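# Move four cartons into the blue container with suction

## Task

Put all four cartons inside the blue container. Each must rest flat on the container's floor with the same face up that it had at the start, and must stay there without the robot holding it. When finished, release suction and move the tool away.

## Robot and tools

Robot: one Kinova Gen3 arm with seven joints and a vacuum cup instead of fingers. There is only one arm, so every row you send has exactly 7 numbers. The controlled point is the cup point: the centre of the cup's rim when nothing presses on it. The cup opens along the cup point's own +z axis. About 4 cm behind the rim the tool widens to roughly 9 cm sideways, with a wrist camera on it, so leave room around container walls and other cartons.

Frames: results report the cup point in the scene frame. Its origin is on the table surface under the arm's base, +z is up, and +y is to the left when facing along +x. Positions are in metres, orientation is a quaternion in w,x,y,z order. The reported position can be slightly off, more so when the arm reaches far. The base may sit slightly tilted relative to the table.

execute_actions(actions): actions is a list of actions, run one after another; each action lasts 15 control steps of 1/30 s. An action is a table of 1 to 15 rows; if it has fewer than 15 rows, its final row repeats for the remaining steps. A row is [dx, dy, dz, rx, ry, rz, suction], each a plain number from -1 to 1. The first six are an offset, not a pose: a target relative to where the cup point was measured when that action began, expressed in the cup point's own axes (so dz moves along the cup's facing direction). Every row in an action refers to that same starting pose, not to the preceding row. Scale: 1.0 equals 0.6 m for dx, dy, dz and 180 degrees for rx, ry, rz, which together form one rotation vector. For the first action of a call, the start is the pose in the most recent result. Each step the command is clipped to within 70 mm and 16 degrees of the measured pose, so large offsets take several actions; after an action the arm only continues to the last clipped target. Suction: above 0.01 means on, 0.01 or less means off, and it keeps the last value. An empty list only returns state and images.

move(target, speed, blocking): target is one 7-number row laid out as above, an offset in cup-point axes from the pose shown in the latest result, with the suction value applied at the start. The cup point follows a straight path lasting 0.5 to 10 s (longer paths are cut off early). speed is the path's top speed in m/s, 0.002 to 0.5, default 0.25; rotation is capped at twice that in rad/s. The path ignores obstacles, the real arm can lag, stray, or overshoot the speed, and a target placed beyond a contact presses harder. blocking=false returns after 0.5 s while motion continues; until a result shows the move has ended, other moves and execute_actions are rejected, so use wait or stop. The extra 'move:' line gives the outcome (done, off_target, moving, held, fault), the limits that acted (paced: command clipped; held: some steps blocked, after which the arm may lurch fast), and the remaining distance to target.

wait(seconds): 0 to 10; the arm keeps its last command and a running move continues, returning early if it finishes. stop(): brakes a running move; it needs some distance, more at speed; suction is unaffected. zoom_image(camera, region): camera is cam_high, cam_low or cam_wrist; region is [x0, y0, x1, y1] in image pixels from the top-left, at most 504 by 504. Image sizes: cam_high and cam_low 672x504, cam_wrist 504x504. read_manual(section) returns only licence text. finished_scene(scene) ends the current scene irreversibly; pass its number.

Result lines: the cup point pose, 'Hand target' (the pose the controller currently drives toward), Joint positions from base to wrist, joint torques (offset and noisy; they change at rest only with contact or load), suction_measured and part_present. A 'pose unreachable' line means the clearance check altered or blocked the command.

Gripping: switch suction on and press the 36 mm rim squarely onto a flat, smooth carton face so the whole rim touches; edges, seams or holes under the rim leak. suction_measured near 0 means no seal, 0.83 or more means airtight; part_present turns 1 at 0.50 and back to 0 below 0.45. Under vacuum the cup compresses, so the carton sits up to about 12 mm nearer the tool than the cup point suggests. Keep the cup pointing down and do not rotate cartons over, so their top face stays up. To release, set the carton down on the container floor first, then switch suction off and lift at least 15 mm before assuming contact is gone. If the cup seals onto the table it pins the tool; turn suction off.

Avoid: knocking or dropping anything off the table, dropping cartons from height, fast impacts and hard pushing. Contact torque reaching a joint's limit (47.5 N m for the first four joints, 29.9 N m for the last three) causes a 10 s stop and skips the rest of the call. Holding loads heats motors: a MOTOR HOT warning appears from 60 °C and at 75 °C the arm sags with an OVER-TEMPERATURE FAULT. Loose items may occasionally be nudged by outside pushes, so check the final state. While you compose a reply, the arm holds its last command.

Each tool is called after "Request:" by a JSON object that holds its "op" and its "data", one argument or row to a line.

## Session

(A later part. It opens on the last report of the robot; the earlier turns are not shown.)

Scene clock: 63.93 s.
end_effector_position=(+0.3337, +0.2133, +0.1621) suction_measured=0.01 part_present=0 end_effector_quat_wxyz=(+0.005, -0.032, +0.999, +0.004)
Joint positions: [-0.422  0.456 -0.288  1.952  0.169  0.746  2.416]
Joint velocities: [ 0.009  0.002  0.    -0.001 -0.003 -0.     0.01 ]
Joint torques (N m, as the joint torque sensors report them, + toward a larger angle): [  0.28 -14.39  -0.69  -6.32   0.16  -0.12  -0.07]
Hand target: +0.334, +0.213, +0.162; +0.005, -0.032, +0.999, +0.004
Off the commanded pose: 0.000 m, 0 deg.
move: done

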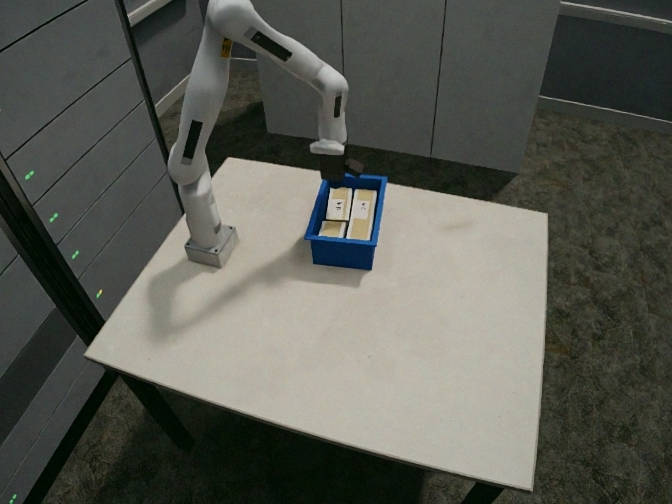

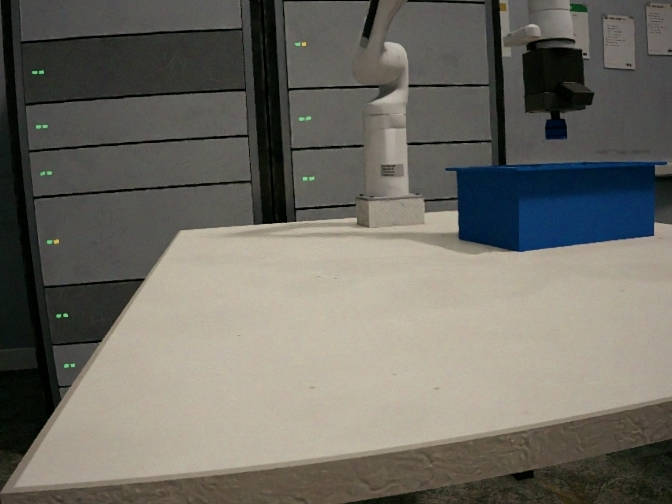

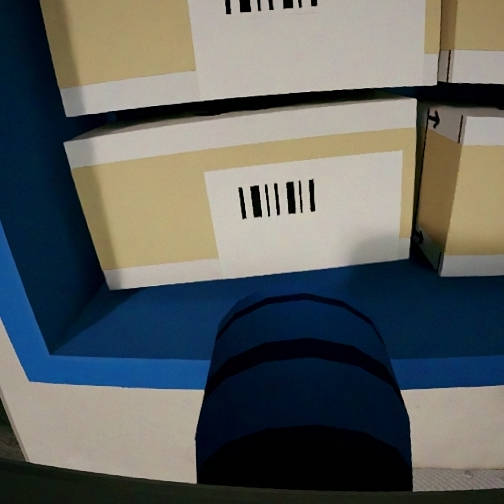

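Request:
{"op": "move", "data": {
  "target": [0,0,0.125,0.0025,0.003,0,0],
  "speed": 0.15
}}

Request:
{"op": "move", "data": {
  "target": [0,0,0.022,0,0,0,1],
  "speed": 0.03
}}

Request:
{"op": "move", "data": {
  "target": [-0.004,0,-0.003,0,0,0.012,1],
  "speed": 0.03
}}

Request:
{"op": "move", "data": {
  "target": [0,0,0.019,0,0,0,1],
  "speed": 0.02
}}

Scene clock: 68.97 s.
end_effector_position=(+0.3348, +0.2139, +0.0874) suction_measured=0.01 part_present=0 end_effector_quat_wxyz=(+0.001, -0.032, +0.999, -0.000)
Joint positions: [-0.47   0.616 -0.235  2.006  0.243  0.546  2.349]
Joint velocities: [-0.003  0.006  0.001  0.     0.001 -0.002 -0.001]
Joint torques (N m, as the joint torque sensors report them, + toward a larger angle): [ -0.18 -15.3   -0.83  -4.57   0.13  -0.3   -0.19]
Hand target: +0.335, +0.214, +0.087; +0.001, -0.032, +0.999, -0.000
Off the commanded pose: 0.000 m, 0 deg.
move: done

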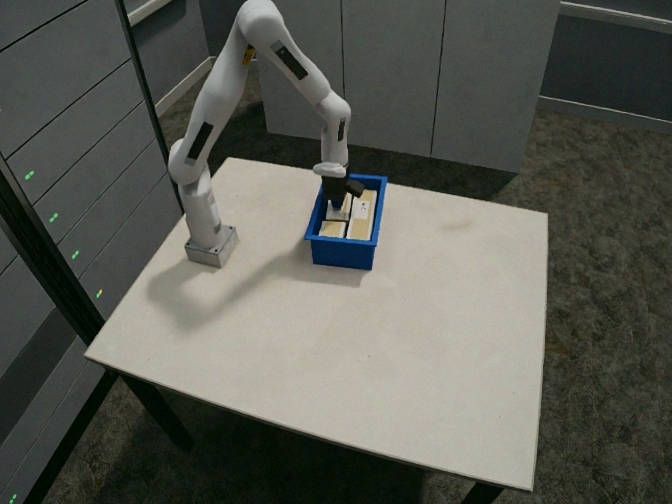

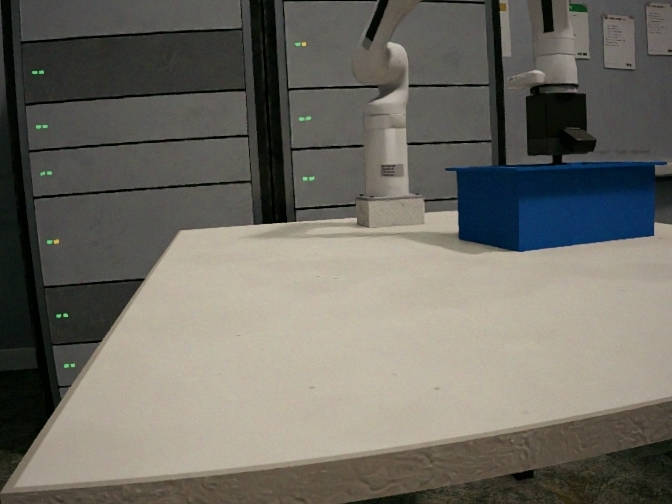

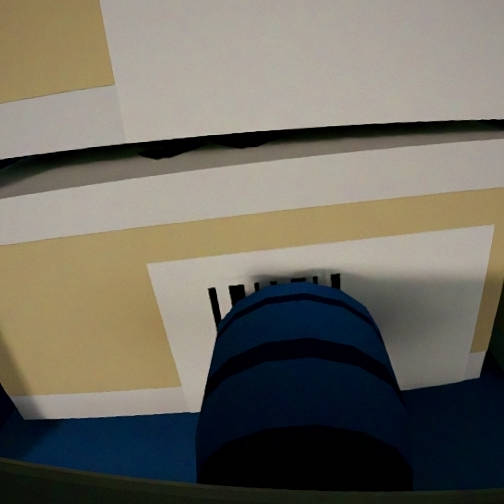

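Scene clock: 69.70 s.
end_effector_position=(+0.3350, +0.2137, +0.0745) suction_measured=0.01 part_present=0 end_effector_quat_wxyz=(+0.001, -0.032, +0.999, -0.000)
Joint positions: [-0.48   0.645 -0.222  2.013  0.255  0.509  2.339]
Joint velocities: [-0.003  0.006  0.002  0.001  0.002 -0.003 -0.001]
Joint torques (N m, as the joint torque sensors report them, + toward a larger angle): [  0.3  -15.14  -0.65  -4.56   0.11  -0.02  -0.03]
Hand target: +0.335, +0.214, +0.074; +0.001, -0.032, +0.999, -0.000
Off the commanded pose: 0.000 m, 0 deg.
move: done

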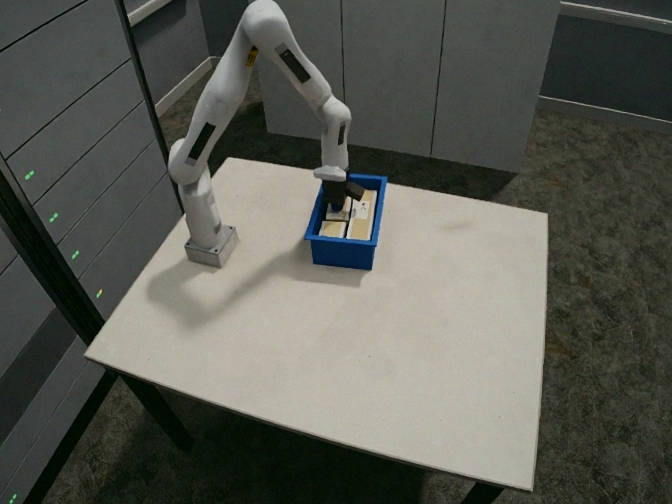

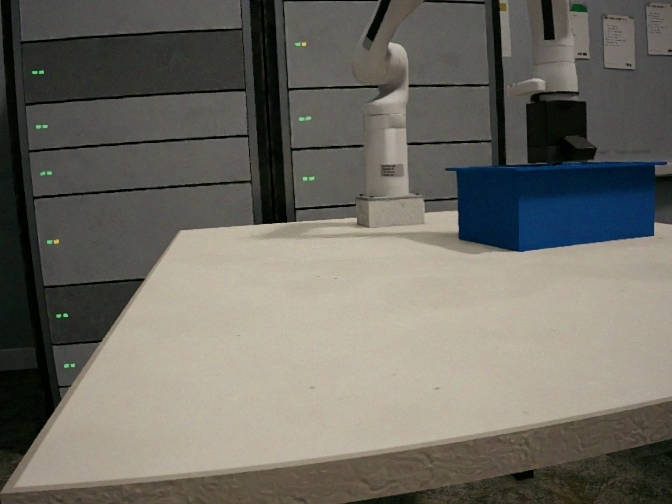

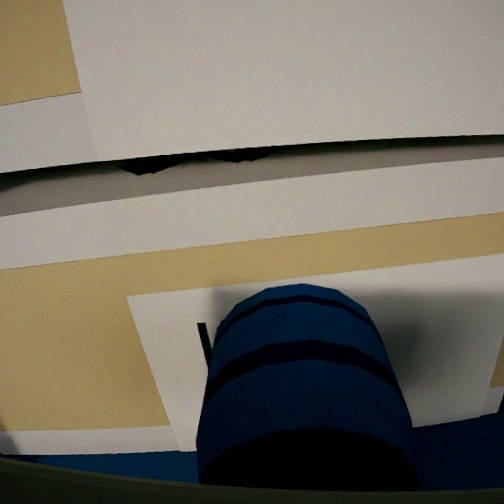

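Scene clock: 70.57 s.
end_effector_position=(+0.3373, +0.2138, +0.0763) suction_measured=0.90 part_present=1 end_effector_quat_wxyz=(+0.001, -0.013, +1.000, -0.000)
Joint positions: [-0.482  0.642 -0.214  2.006  0.242  0.517  2.318]
Joint velocities: [-0.001  0.001  0.002 -0.001 -0.001  0.001 -0.003]
Joint torques (N m, as the joint torque sensors report them, + toward a larger angle): [ -0.08 -16.34  -0.45  -4.36   0.26  -0.16  -0.04]
Hand target: +0.337, +0.214, +0.076; +0.001, -0.013, +1.000, -0.000
Off the commanded pose: 0.000 m, 0 deg.
move: done

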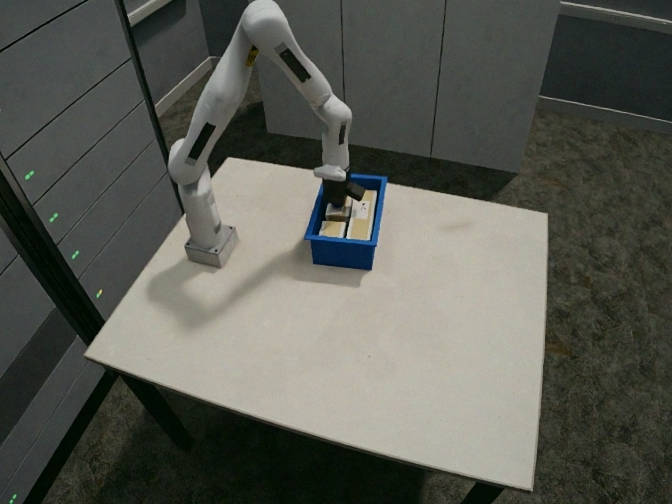

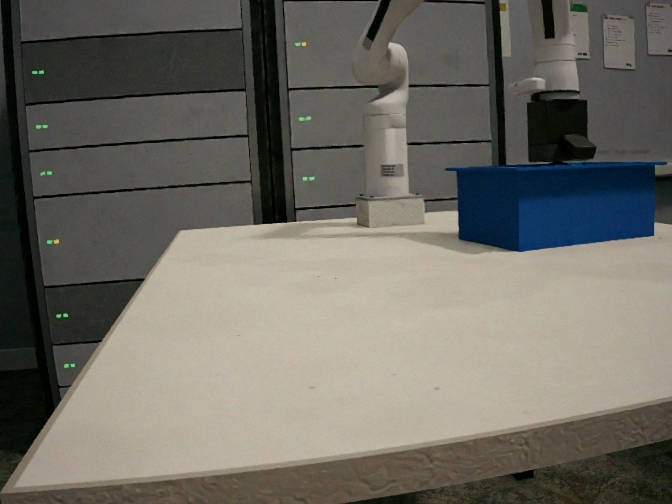

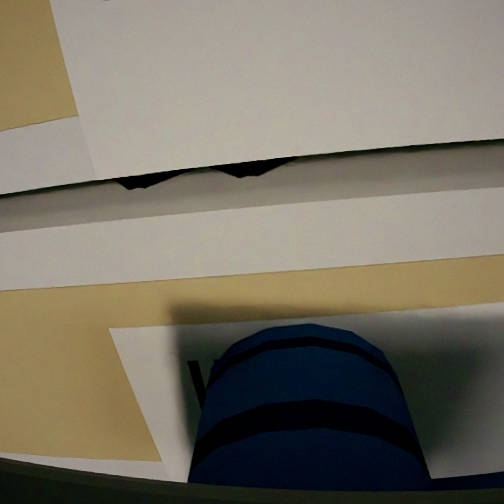

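Scene clock: 71.37 s.
end_effector_position=(+0.3375, +0.2138, +0.0652) suction_measured=0.90 part_present=1 end_effector_quat_wxyz=(+0.001, -0.013, +1.000, -0.000)
Joint positions: [-0.491  0.668 -0.203  2.011  0.251  0.486  2.309]
Joint velocities: [-0.002  0.006  0.     0.     0.002 -0.004 -0.001]
Joint torques (N m, as the joint torque sensors report them, + toward a larger angle): [  0.38 -16.91  -0.77  -4.68   0.26  -0.11  -0.31]
Hand target: +0.337, +0.214, +0.065; +0.001, -0.013, +1.000, -0.000
Off the commanded pose: 0.000 m, 0 deg.
move: done

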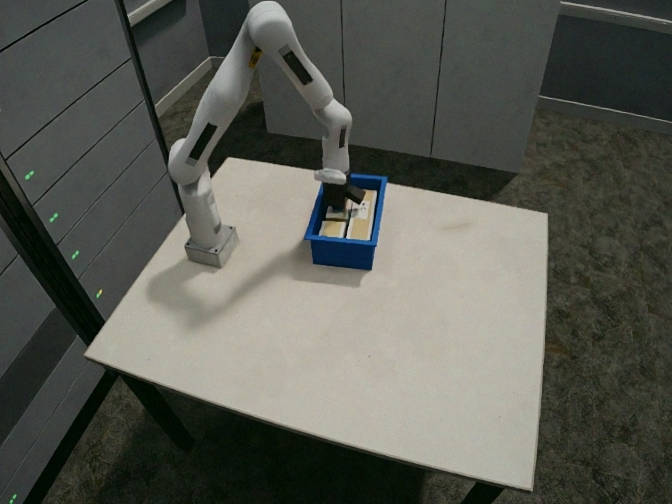

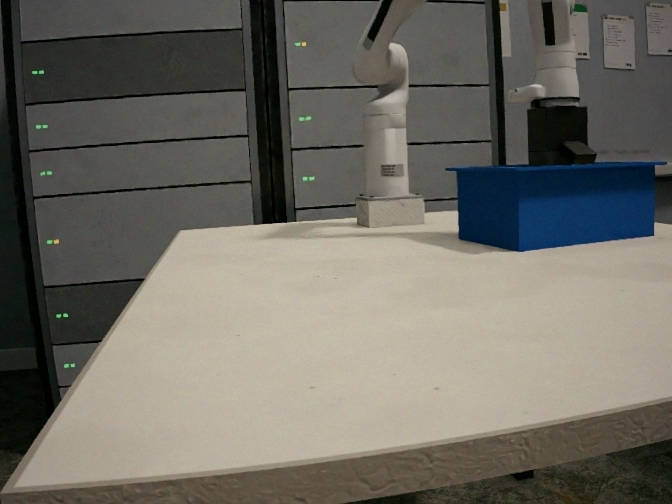

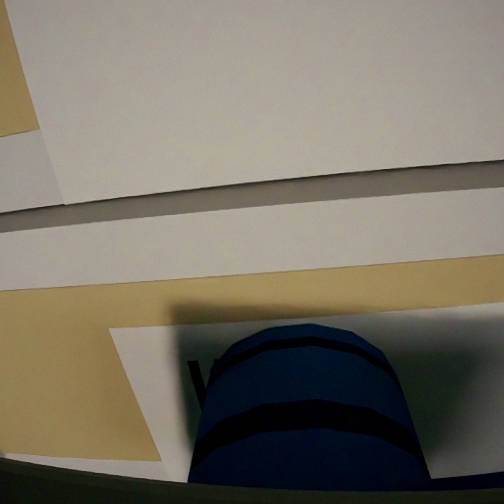

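Request:
{"op": "move", "data": {
  "target": [0,0,0.006,0,0,0,1],
  "speed": 0.015
}}

Scene clock: 73.43 s.
end_effector_position=(+0.3375, +0.2138, +0.0616) suction_measured=0.90 part_present=1 end_effector_quat_wxyz=(+0.001, -0.013, +1.000, -0.000)
Joint positions: [-0.493  0.676 -0.199  2.013  0.254  0.476  2.307]
Joint velocities: [-0.001  0.002  0.001  0.001  0.001 -0.001 -0.   ]
Joint torques (N m, as the joint torque sensors report them, + toward a larger angle): [  0.56 -16.94  -0.37  -4.45   0.31  -0.12  -0.14]
Hand target: +0.337, +0.214, +0.062; +0.001, -0.013, +1.000, -0.000
Off the commanded pose: 0.000 m, 0 deg.
move: done

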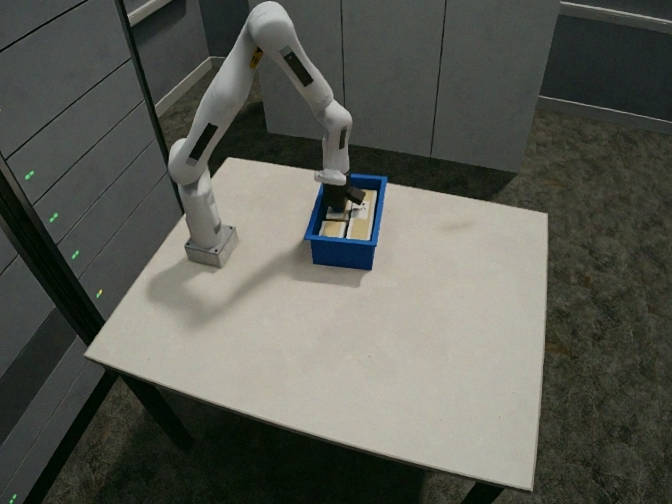

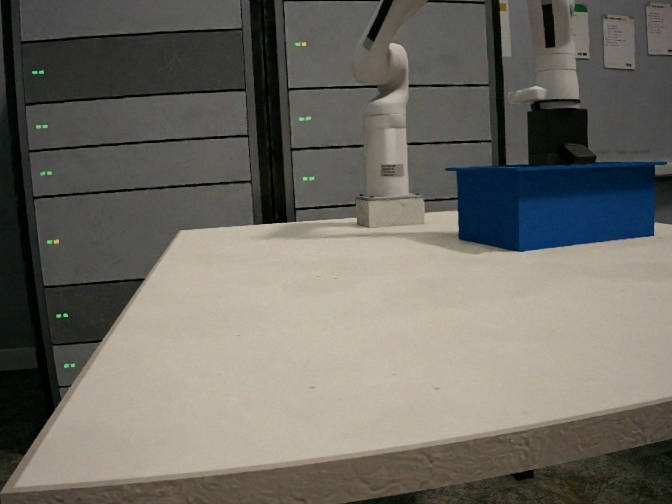

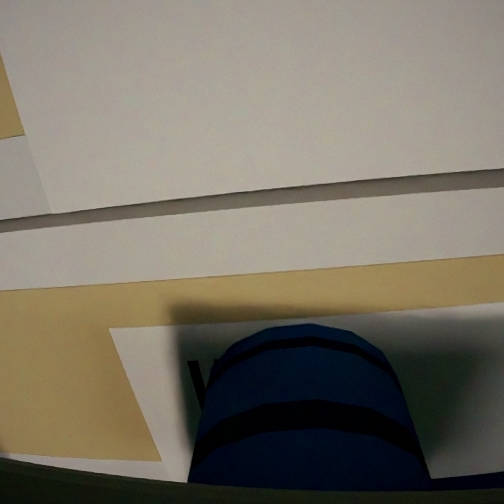

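Request:
{"op": "move", "data": {
  "target": [0,0,0.005,0,0,0,1],
  "speed": 0.015
}}

Scene clock: 75.53 s.
end_effector_position=(+0.3376, +0.2138, +0.0587) suction_measured=0.90 part_present=1 end_effector_quat_wxyz=(+0.001, -0.013, +1.000, -0.000)
Joint positions: [-0.496  0.682 -0.196  2.014  0.256  0.467  2.305]
Joint velocities: [-0.     0.002 -0.001  0.     0.001 -0.001 -0.   ]
Joint torques (N m, as the joint torque sensors report them, + toward a larger angle): [  0.47 -16.75  -0.68  -4.75   0.18  -0.18  -0.17]
Hand target: +0.338, +0.214, +0.059; +0.001, -0.013, +1.000, -0.000
Off the commanded pose: 0.000 m, 0 deg.
move: done

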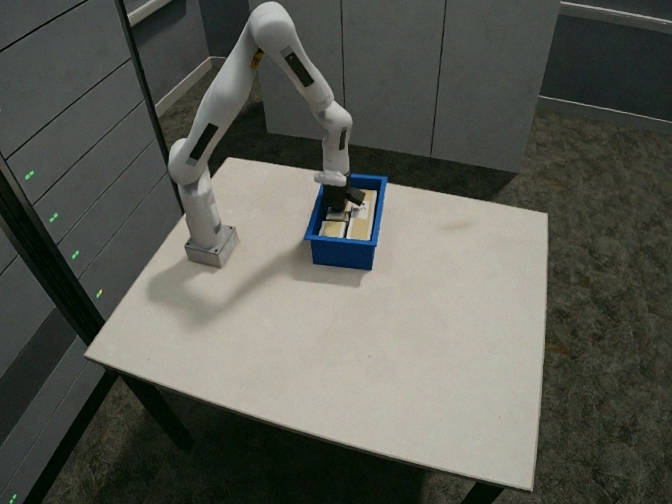

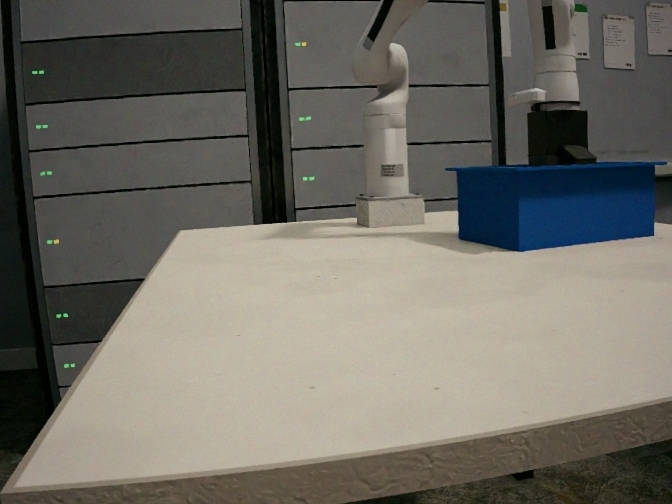

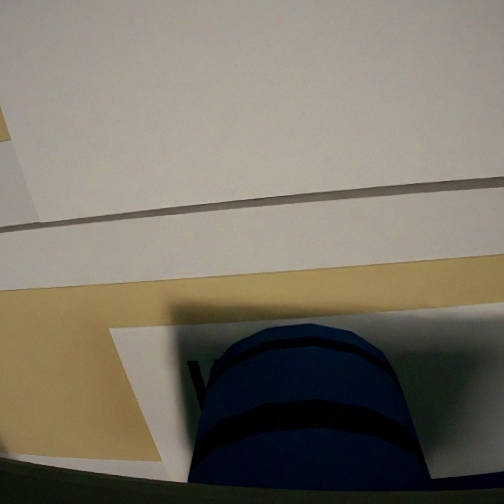

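Request:
{"op": "move", "data": {
  "target": [0,0,0.007,0,0,0,1],
  "speed": 0.015
}}

Scene clock: 76.73 s.
end_effector_position=(+0.3379, +0.2139, +0.0579) suction_measured=0.90 part_present=1 end_effector_quat_wxyz=(+0.003, -0.013, +1.000, +0.000)
Joint positions: [-0.499  0.683 -0.193  2.017  0.259  0.461  2.302]
Joint velocities: [-0.001  0.     0.002  0.001  0.    -0.001 -0.001]
Joint torques (N m, as the joint torque sensors report them, + toward a larger angle): [  0.33 -10.37   0.02  -5.23   0.55  -1.97  -0.11]
Hand target: +0.338, +0.214, +0.055; +0.001, -0.013, +1.000, -0.000
Off the commanded pose: 0.003 m, 0 deg.
move: done

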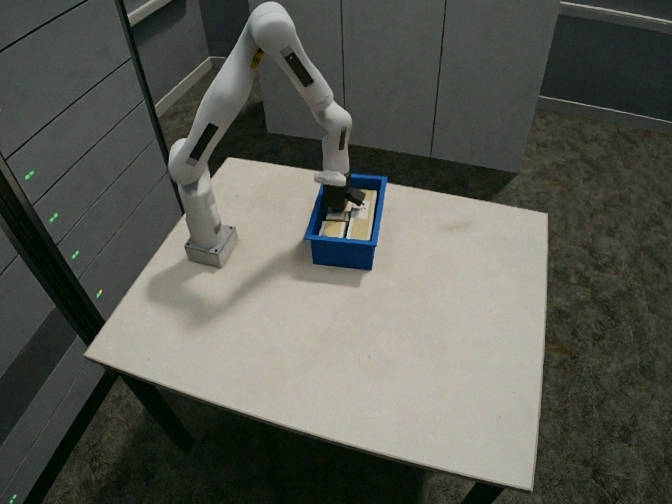

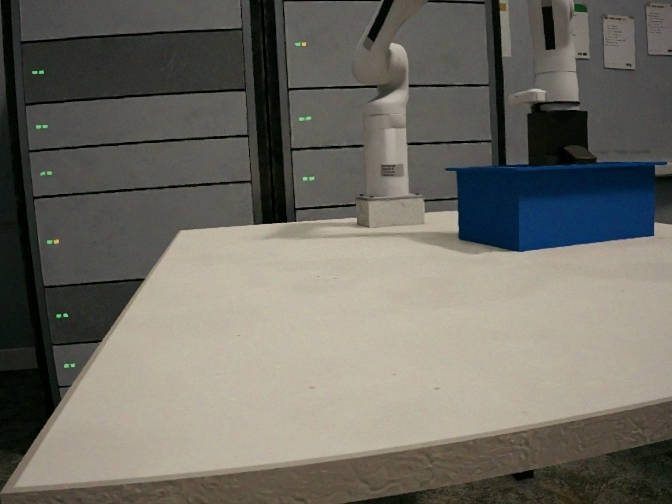

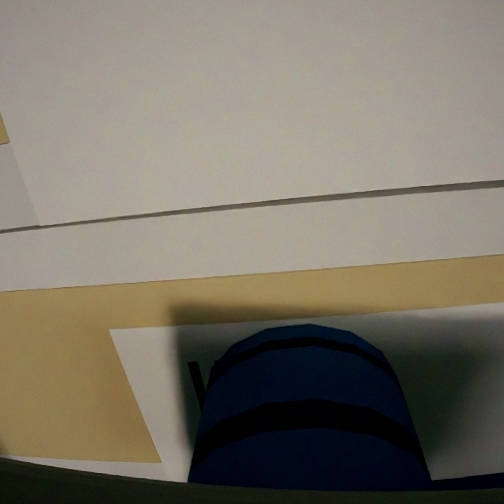

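Request:
{"op": "execute_actions", "data": {
  "actions": [
    [[0,0,-0.006,0,0,0,1]],
    [[0.004,0,0,0,0,0,1]],
    [[0,0,0.004,0,0,0,1]],
    [[0,0,0.003,0,0,0,1]]
  ]
}}

Scene clock: 82.60 s.
end_effector_position=(+0.3358, +0.2139, +0.0582) suction_measured=0.90 part_present=1 end_effector_quat_wxyz=(+0.003, -0.013, +1.000, +0.000)
Joint positions: [-0.503  0.68  -0.191  2.024  0.259  0.455  2.298]
Joint velocities: [-0.    -0.002  0.001  0.    -0.    -0.    -0.   ]
Joint torques (N m, as the joint torque sensors report them, + toward a larger angle): [  0.19 -14.75  -0.31  -4.46   0.16  -0.61  -0.1 ]
Hand target: +0.336, +0.214, +0.057; +0.003, -0.013, +1.000, -0.000
Off the commanded pose: 0.001 m, 0 deg.

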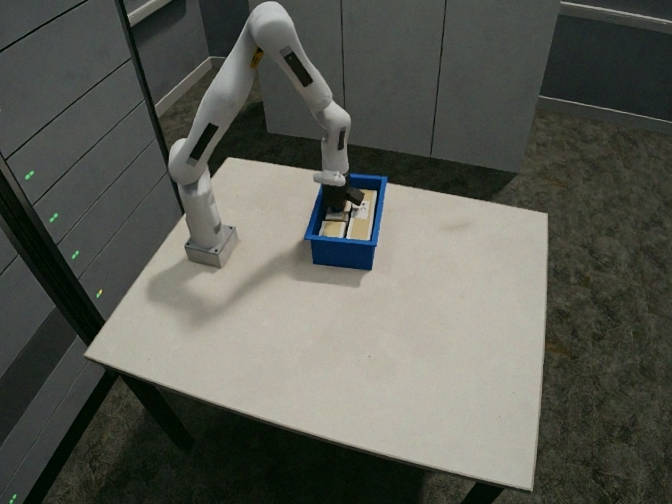

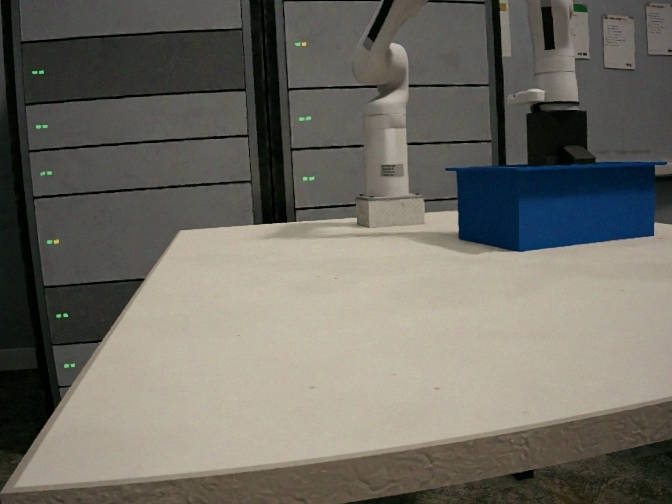

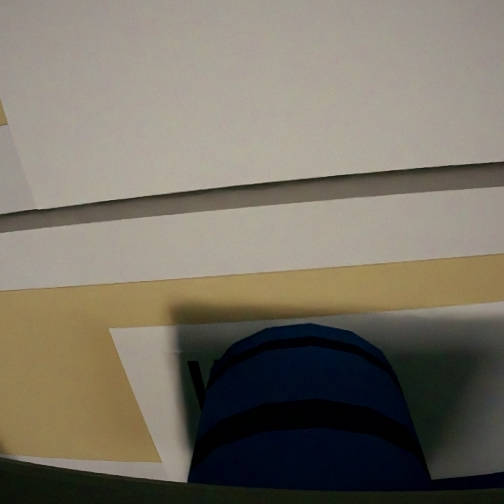

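Good, on the floor. Release and rise, rotating back.

Request:
{"op": "execute_actions", "data": {
  "actions": [
    [[0,0,-0.012,0,0,0,0]]
  ]
}}

Request:
{"op": "move", "data": {
  "target": [0,0,-0.15,0,0,0,0]
}}

Request:
{"op": "zoom_image", "data": {
  "camera": "cam_high",
  "region": [290,150,410,280]
}}

Scene clock: 83.97 s.
end_effector_position=(+0.3369, +0.2142, +0.0666) suction_measured=0.01 part_present=0 end_effector_quat_wxyz=(+0.005, -0.013, +1.000, +0.001)
Joint positions: [-0.497  0.66  -0.199  2.021  0.253  0.475  2.303]
Joint velocities: [ 0.001 -0.001 -0.002  0.     0.     0.001 -0.   ]
Joint torques (N m, as the joint torque sensors report them, + toward a larger angle): [ -0.17 -13.3   -0.93  -3.77   0.06  -0.13  -0.35]
Hand target: +0.336, +0.214, +0.065; +0.003, -0.013, +1.000, +0.000
Off the commanded pose: 0.002 m, 0 deg.

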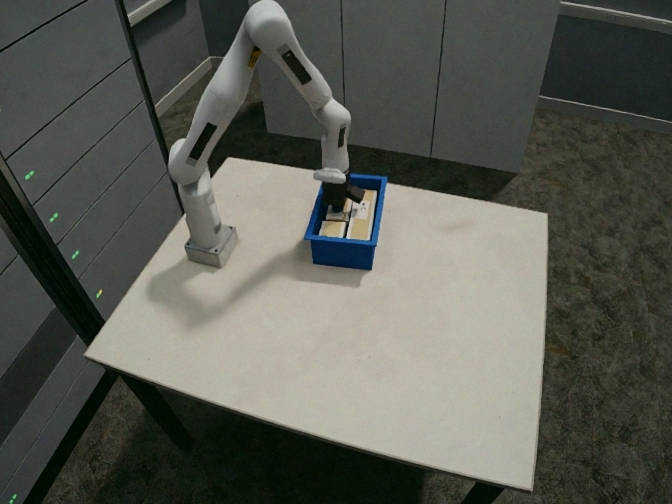

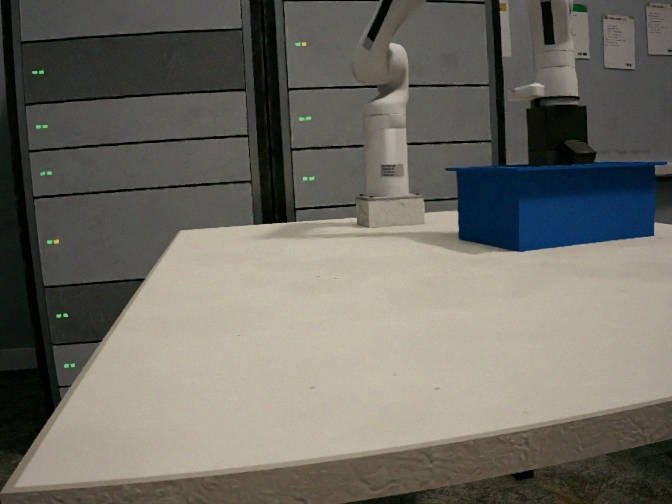

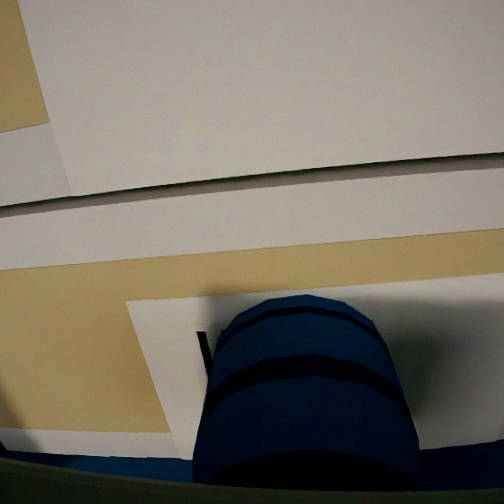

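Scene clock: 84.93 s.
end_effector_position=(+0.3358, +0.2141, +0.1563) suction_measured=0.01 part_present=0 end_effector_quat_wxyz=(+0.005, -0.013, +1.000, +0.001)
Joint positions: [-0.442  0.471 -0.265  1.949  0.168  0.736  2.379]
Joint velocities: [ 0.001 -0.003  0.    -0.001 -0.001  0.002  0.001]
Joint torques (N m, as the joint torque sensors report them, + toward a larger angle): [  0.3  -14.1   -0.63  -6.11   0.07  -0.15   0.06]
Hand target: +0.336, +0.214, +0.157; +0.005, -0.013, +1.000, +0.001
Off the commanded pose: 0.000 m, 0 deg.
move: done

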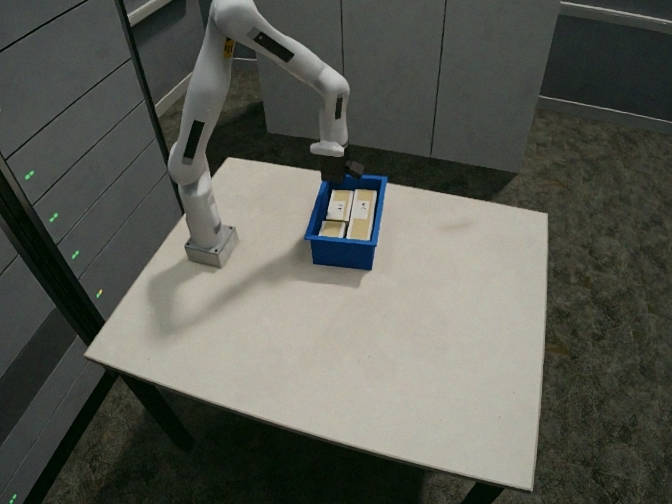

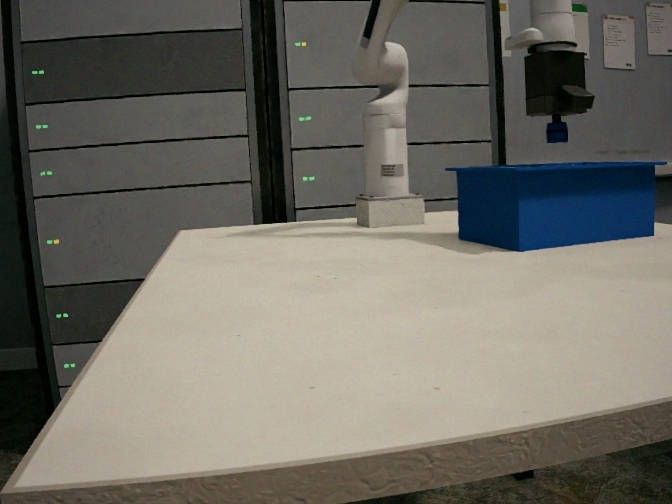

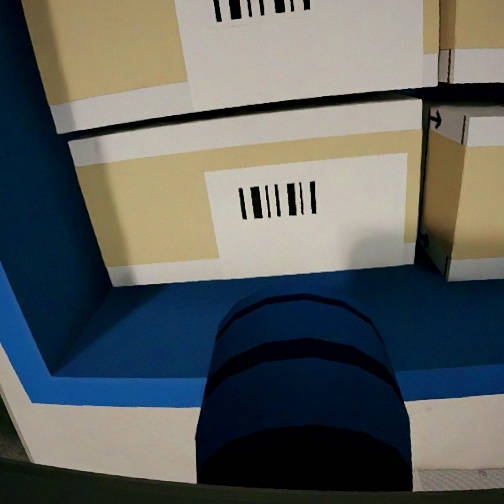

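Region (290, 150, 410, 280) of cam_high's 672x504 image, scaled by 3.877, with more detail than that image has; it fills the left 465 columns of this view, and the rest is white.

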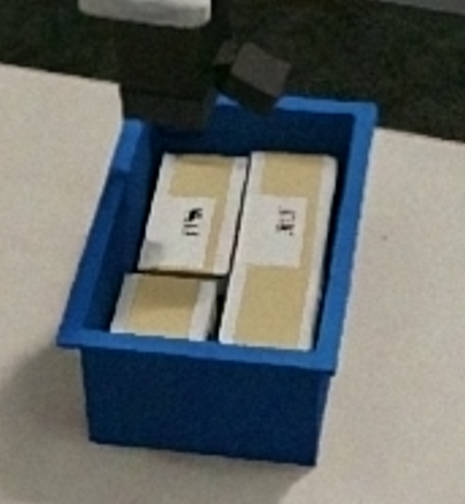

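Request:
{"op": "move", "data": {
  "target": [-0.1135,-0.001,0.0,0,0,0.968,0],
  "speed": 0.5
}}

Request:
{"op": "move", "data": {
  "target": [0,0,0.115,0,-0.003,0,0],
  "speed": 0.15
}}

Scene clock: 93.70 s.
end_effector_position=(+0.4041, +0.2155, +0.1573) suction_measured=0.01 part_present=0 end_effector_quat_wxyz=(-0.001, +0.998, +0.063, +0.005)
Joint positions: [-0.917  0.623  0.557  1.769 -0.429  0.865 -0.022]
Joint velocities: [-0.007  0.003  0.    -0.002  0.001  0.002 -0.008]
Joint torques (N m, as the joint torque sensors report them, + toward a larger angle): [  0.17 -16.08   2.99  -6.7    0.15  -0.35  -0.31]
Hand target: +0.404, +0.216, +0.157; -0.001, +0.998, +0.063, +0.005
Off the commanded pose: 0.001 m, 0 deg.
move: done

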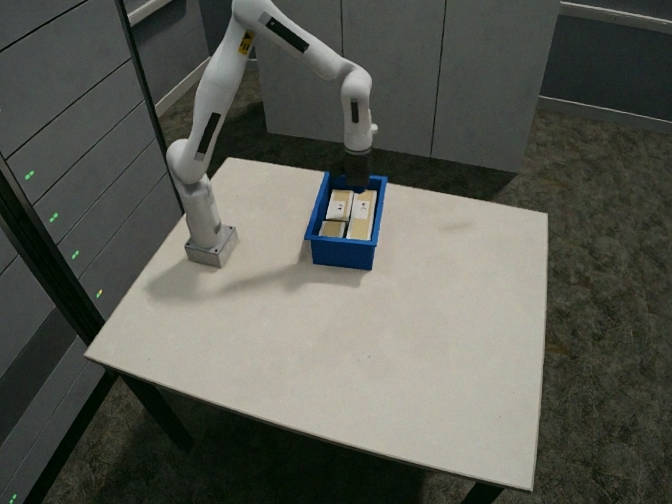

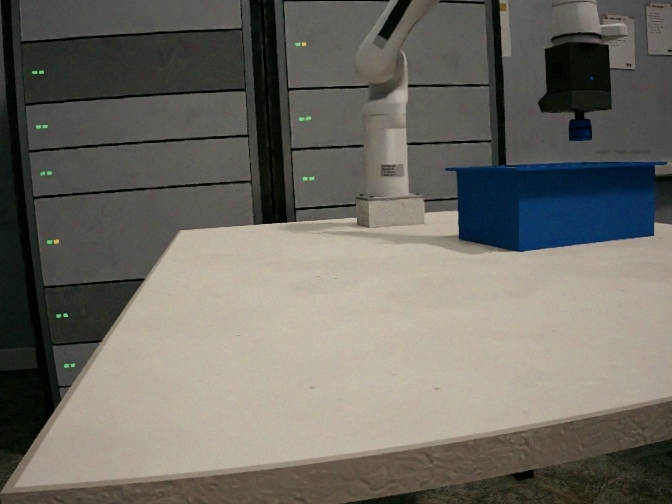

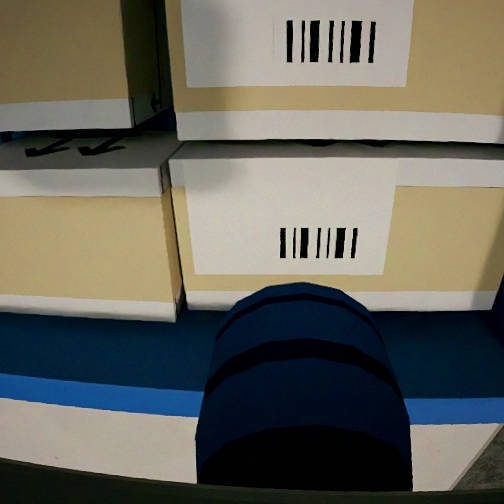

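Scene clock: 94.63 s.
end_effector_position=(+0.4049, +0.2158, +0.0886) suction_measured=0.01 part_present=0 end_effector_quat_wxyz=(-0.001, +0.998, +0.063, +0.001)
Joint positions: [-0.861  0.746  0.478  1.812 -0.517  0.712  0.051]
Joint velocities: [ 0.002  0.004 -0.001  0.    -0.001 -0.001  0.001]
Joint torques (N m, as the joint torque sensors report them, + toward a larger angle): [  0.19 -17.07   2.6   -5.37   0.31  -0.27  -0.1 ]
Hand target: +0.405, +0.216, +0.088; -0.001, +0.998, +0.063, +0.001
Off the commanded pose: 0.000 m, 0 deg.
move: done

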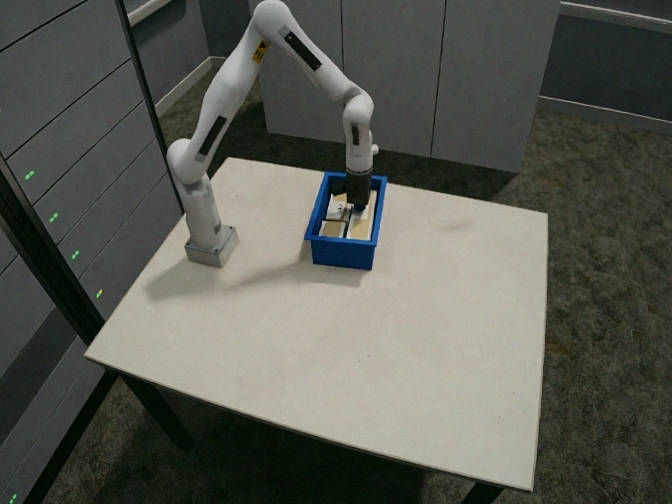

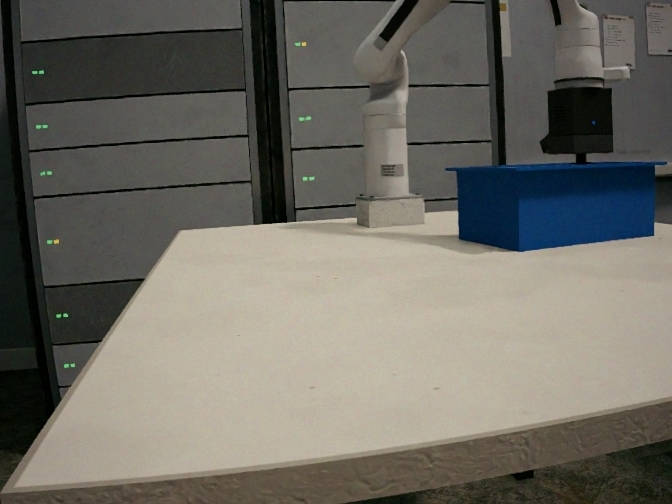

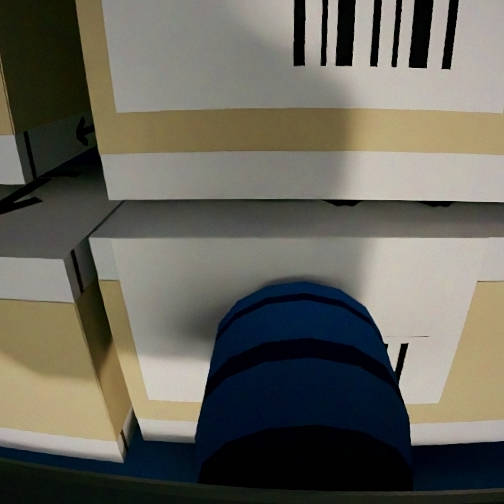

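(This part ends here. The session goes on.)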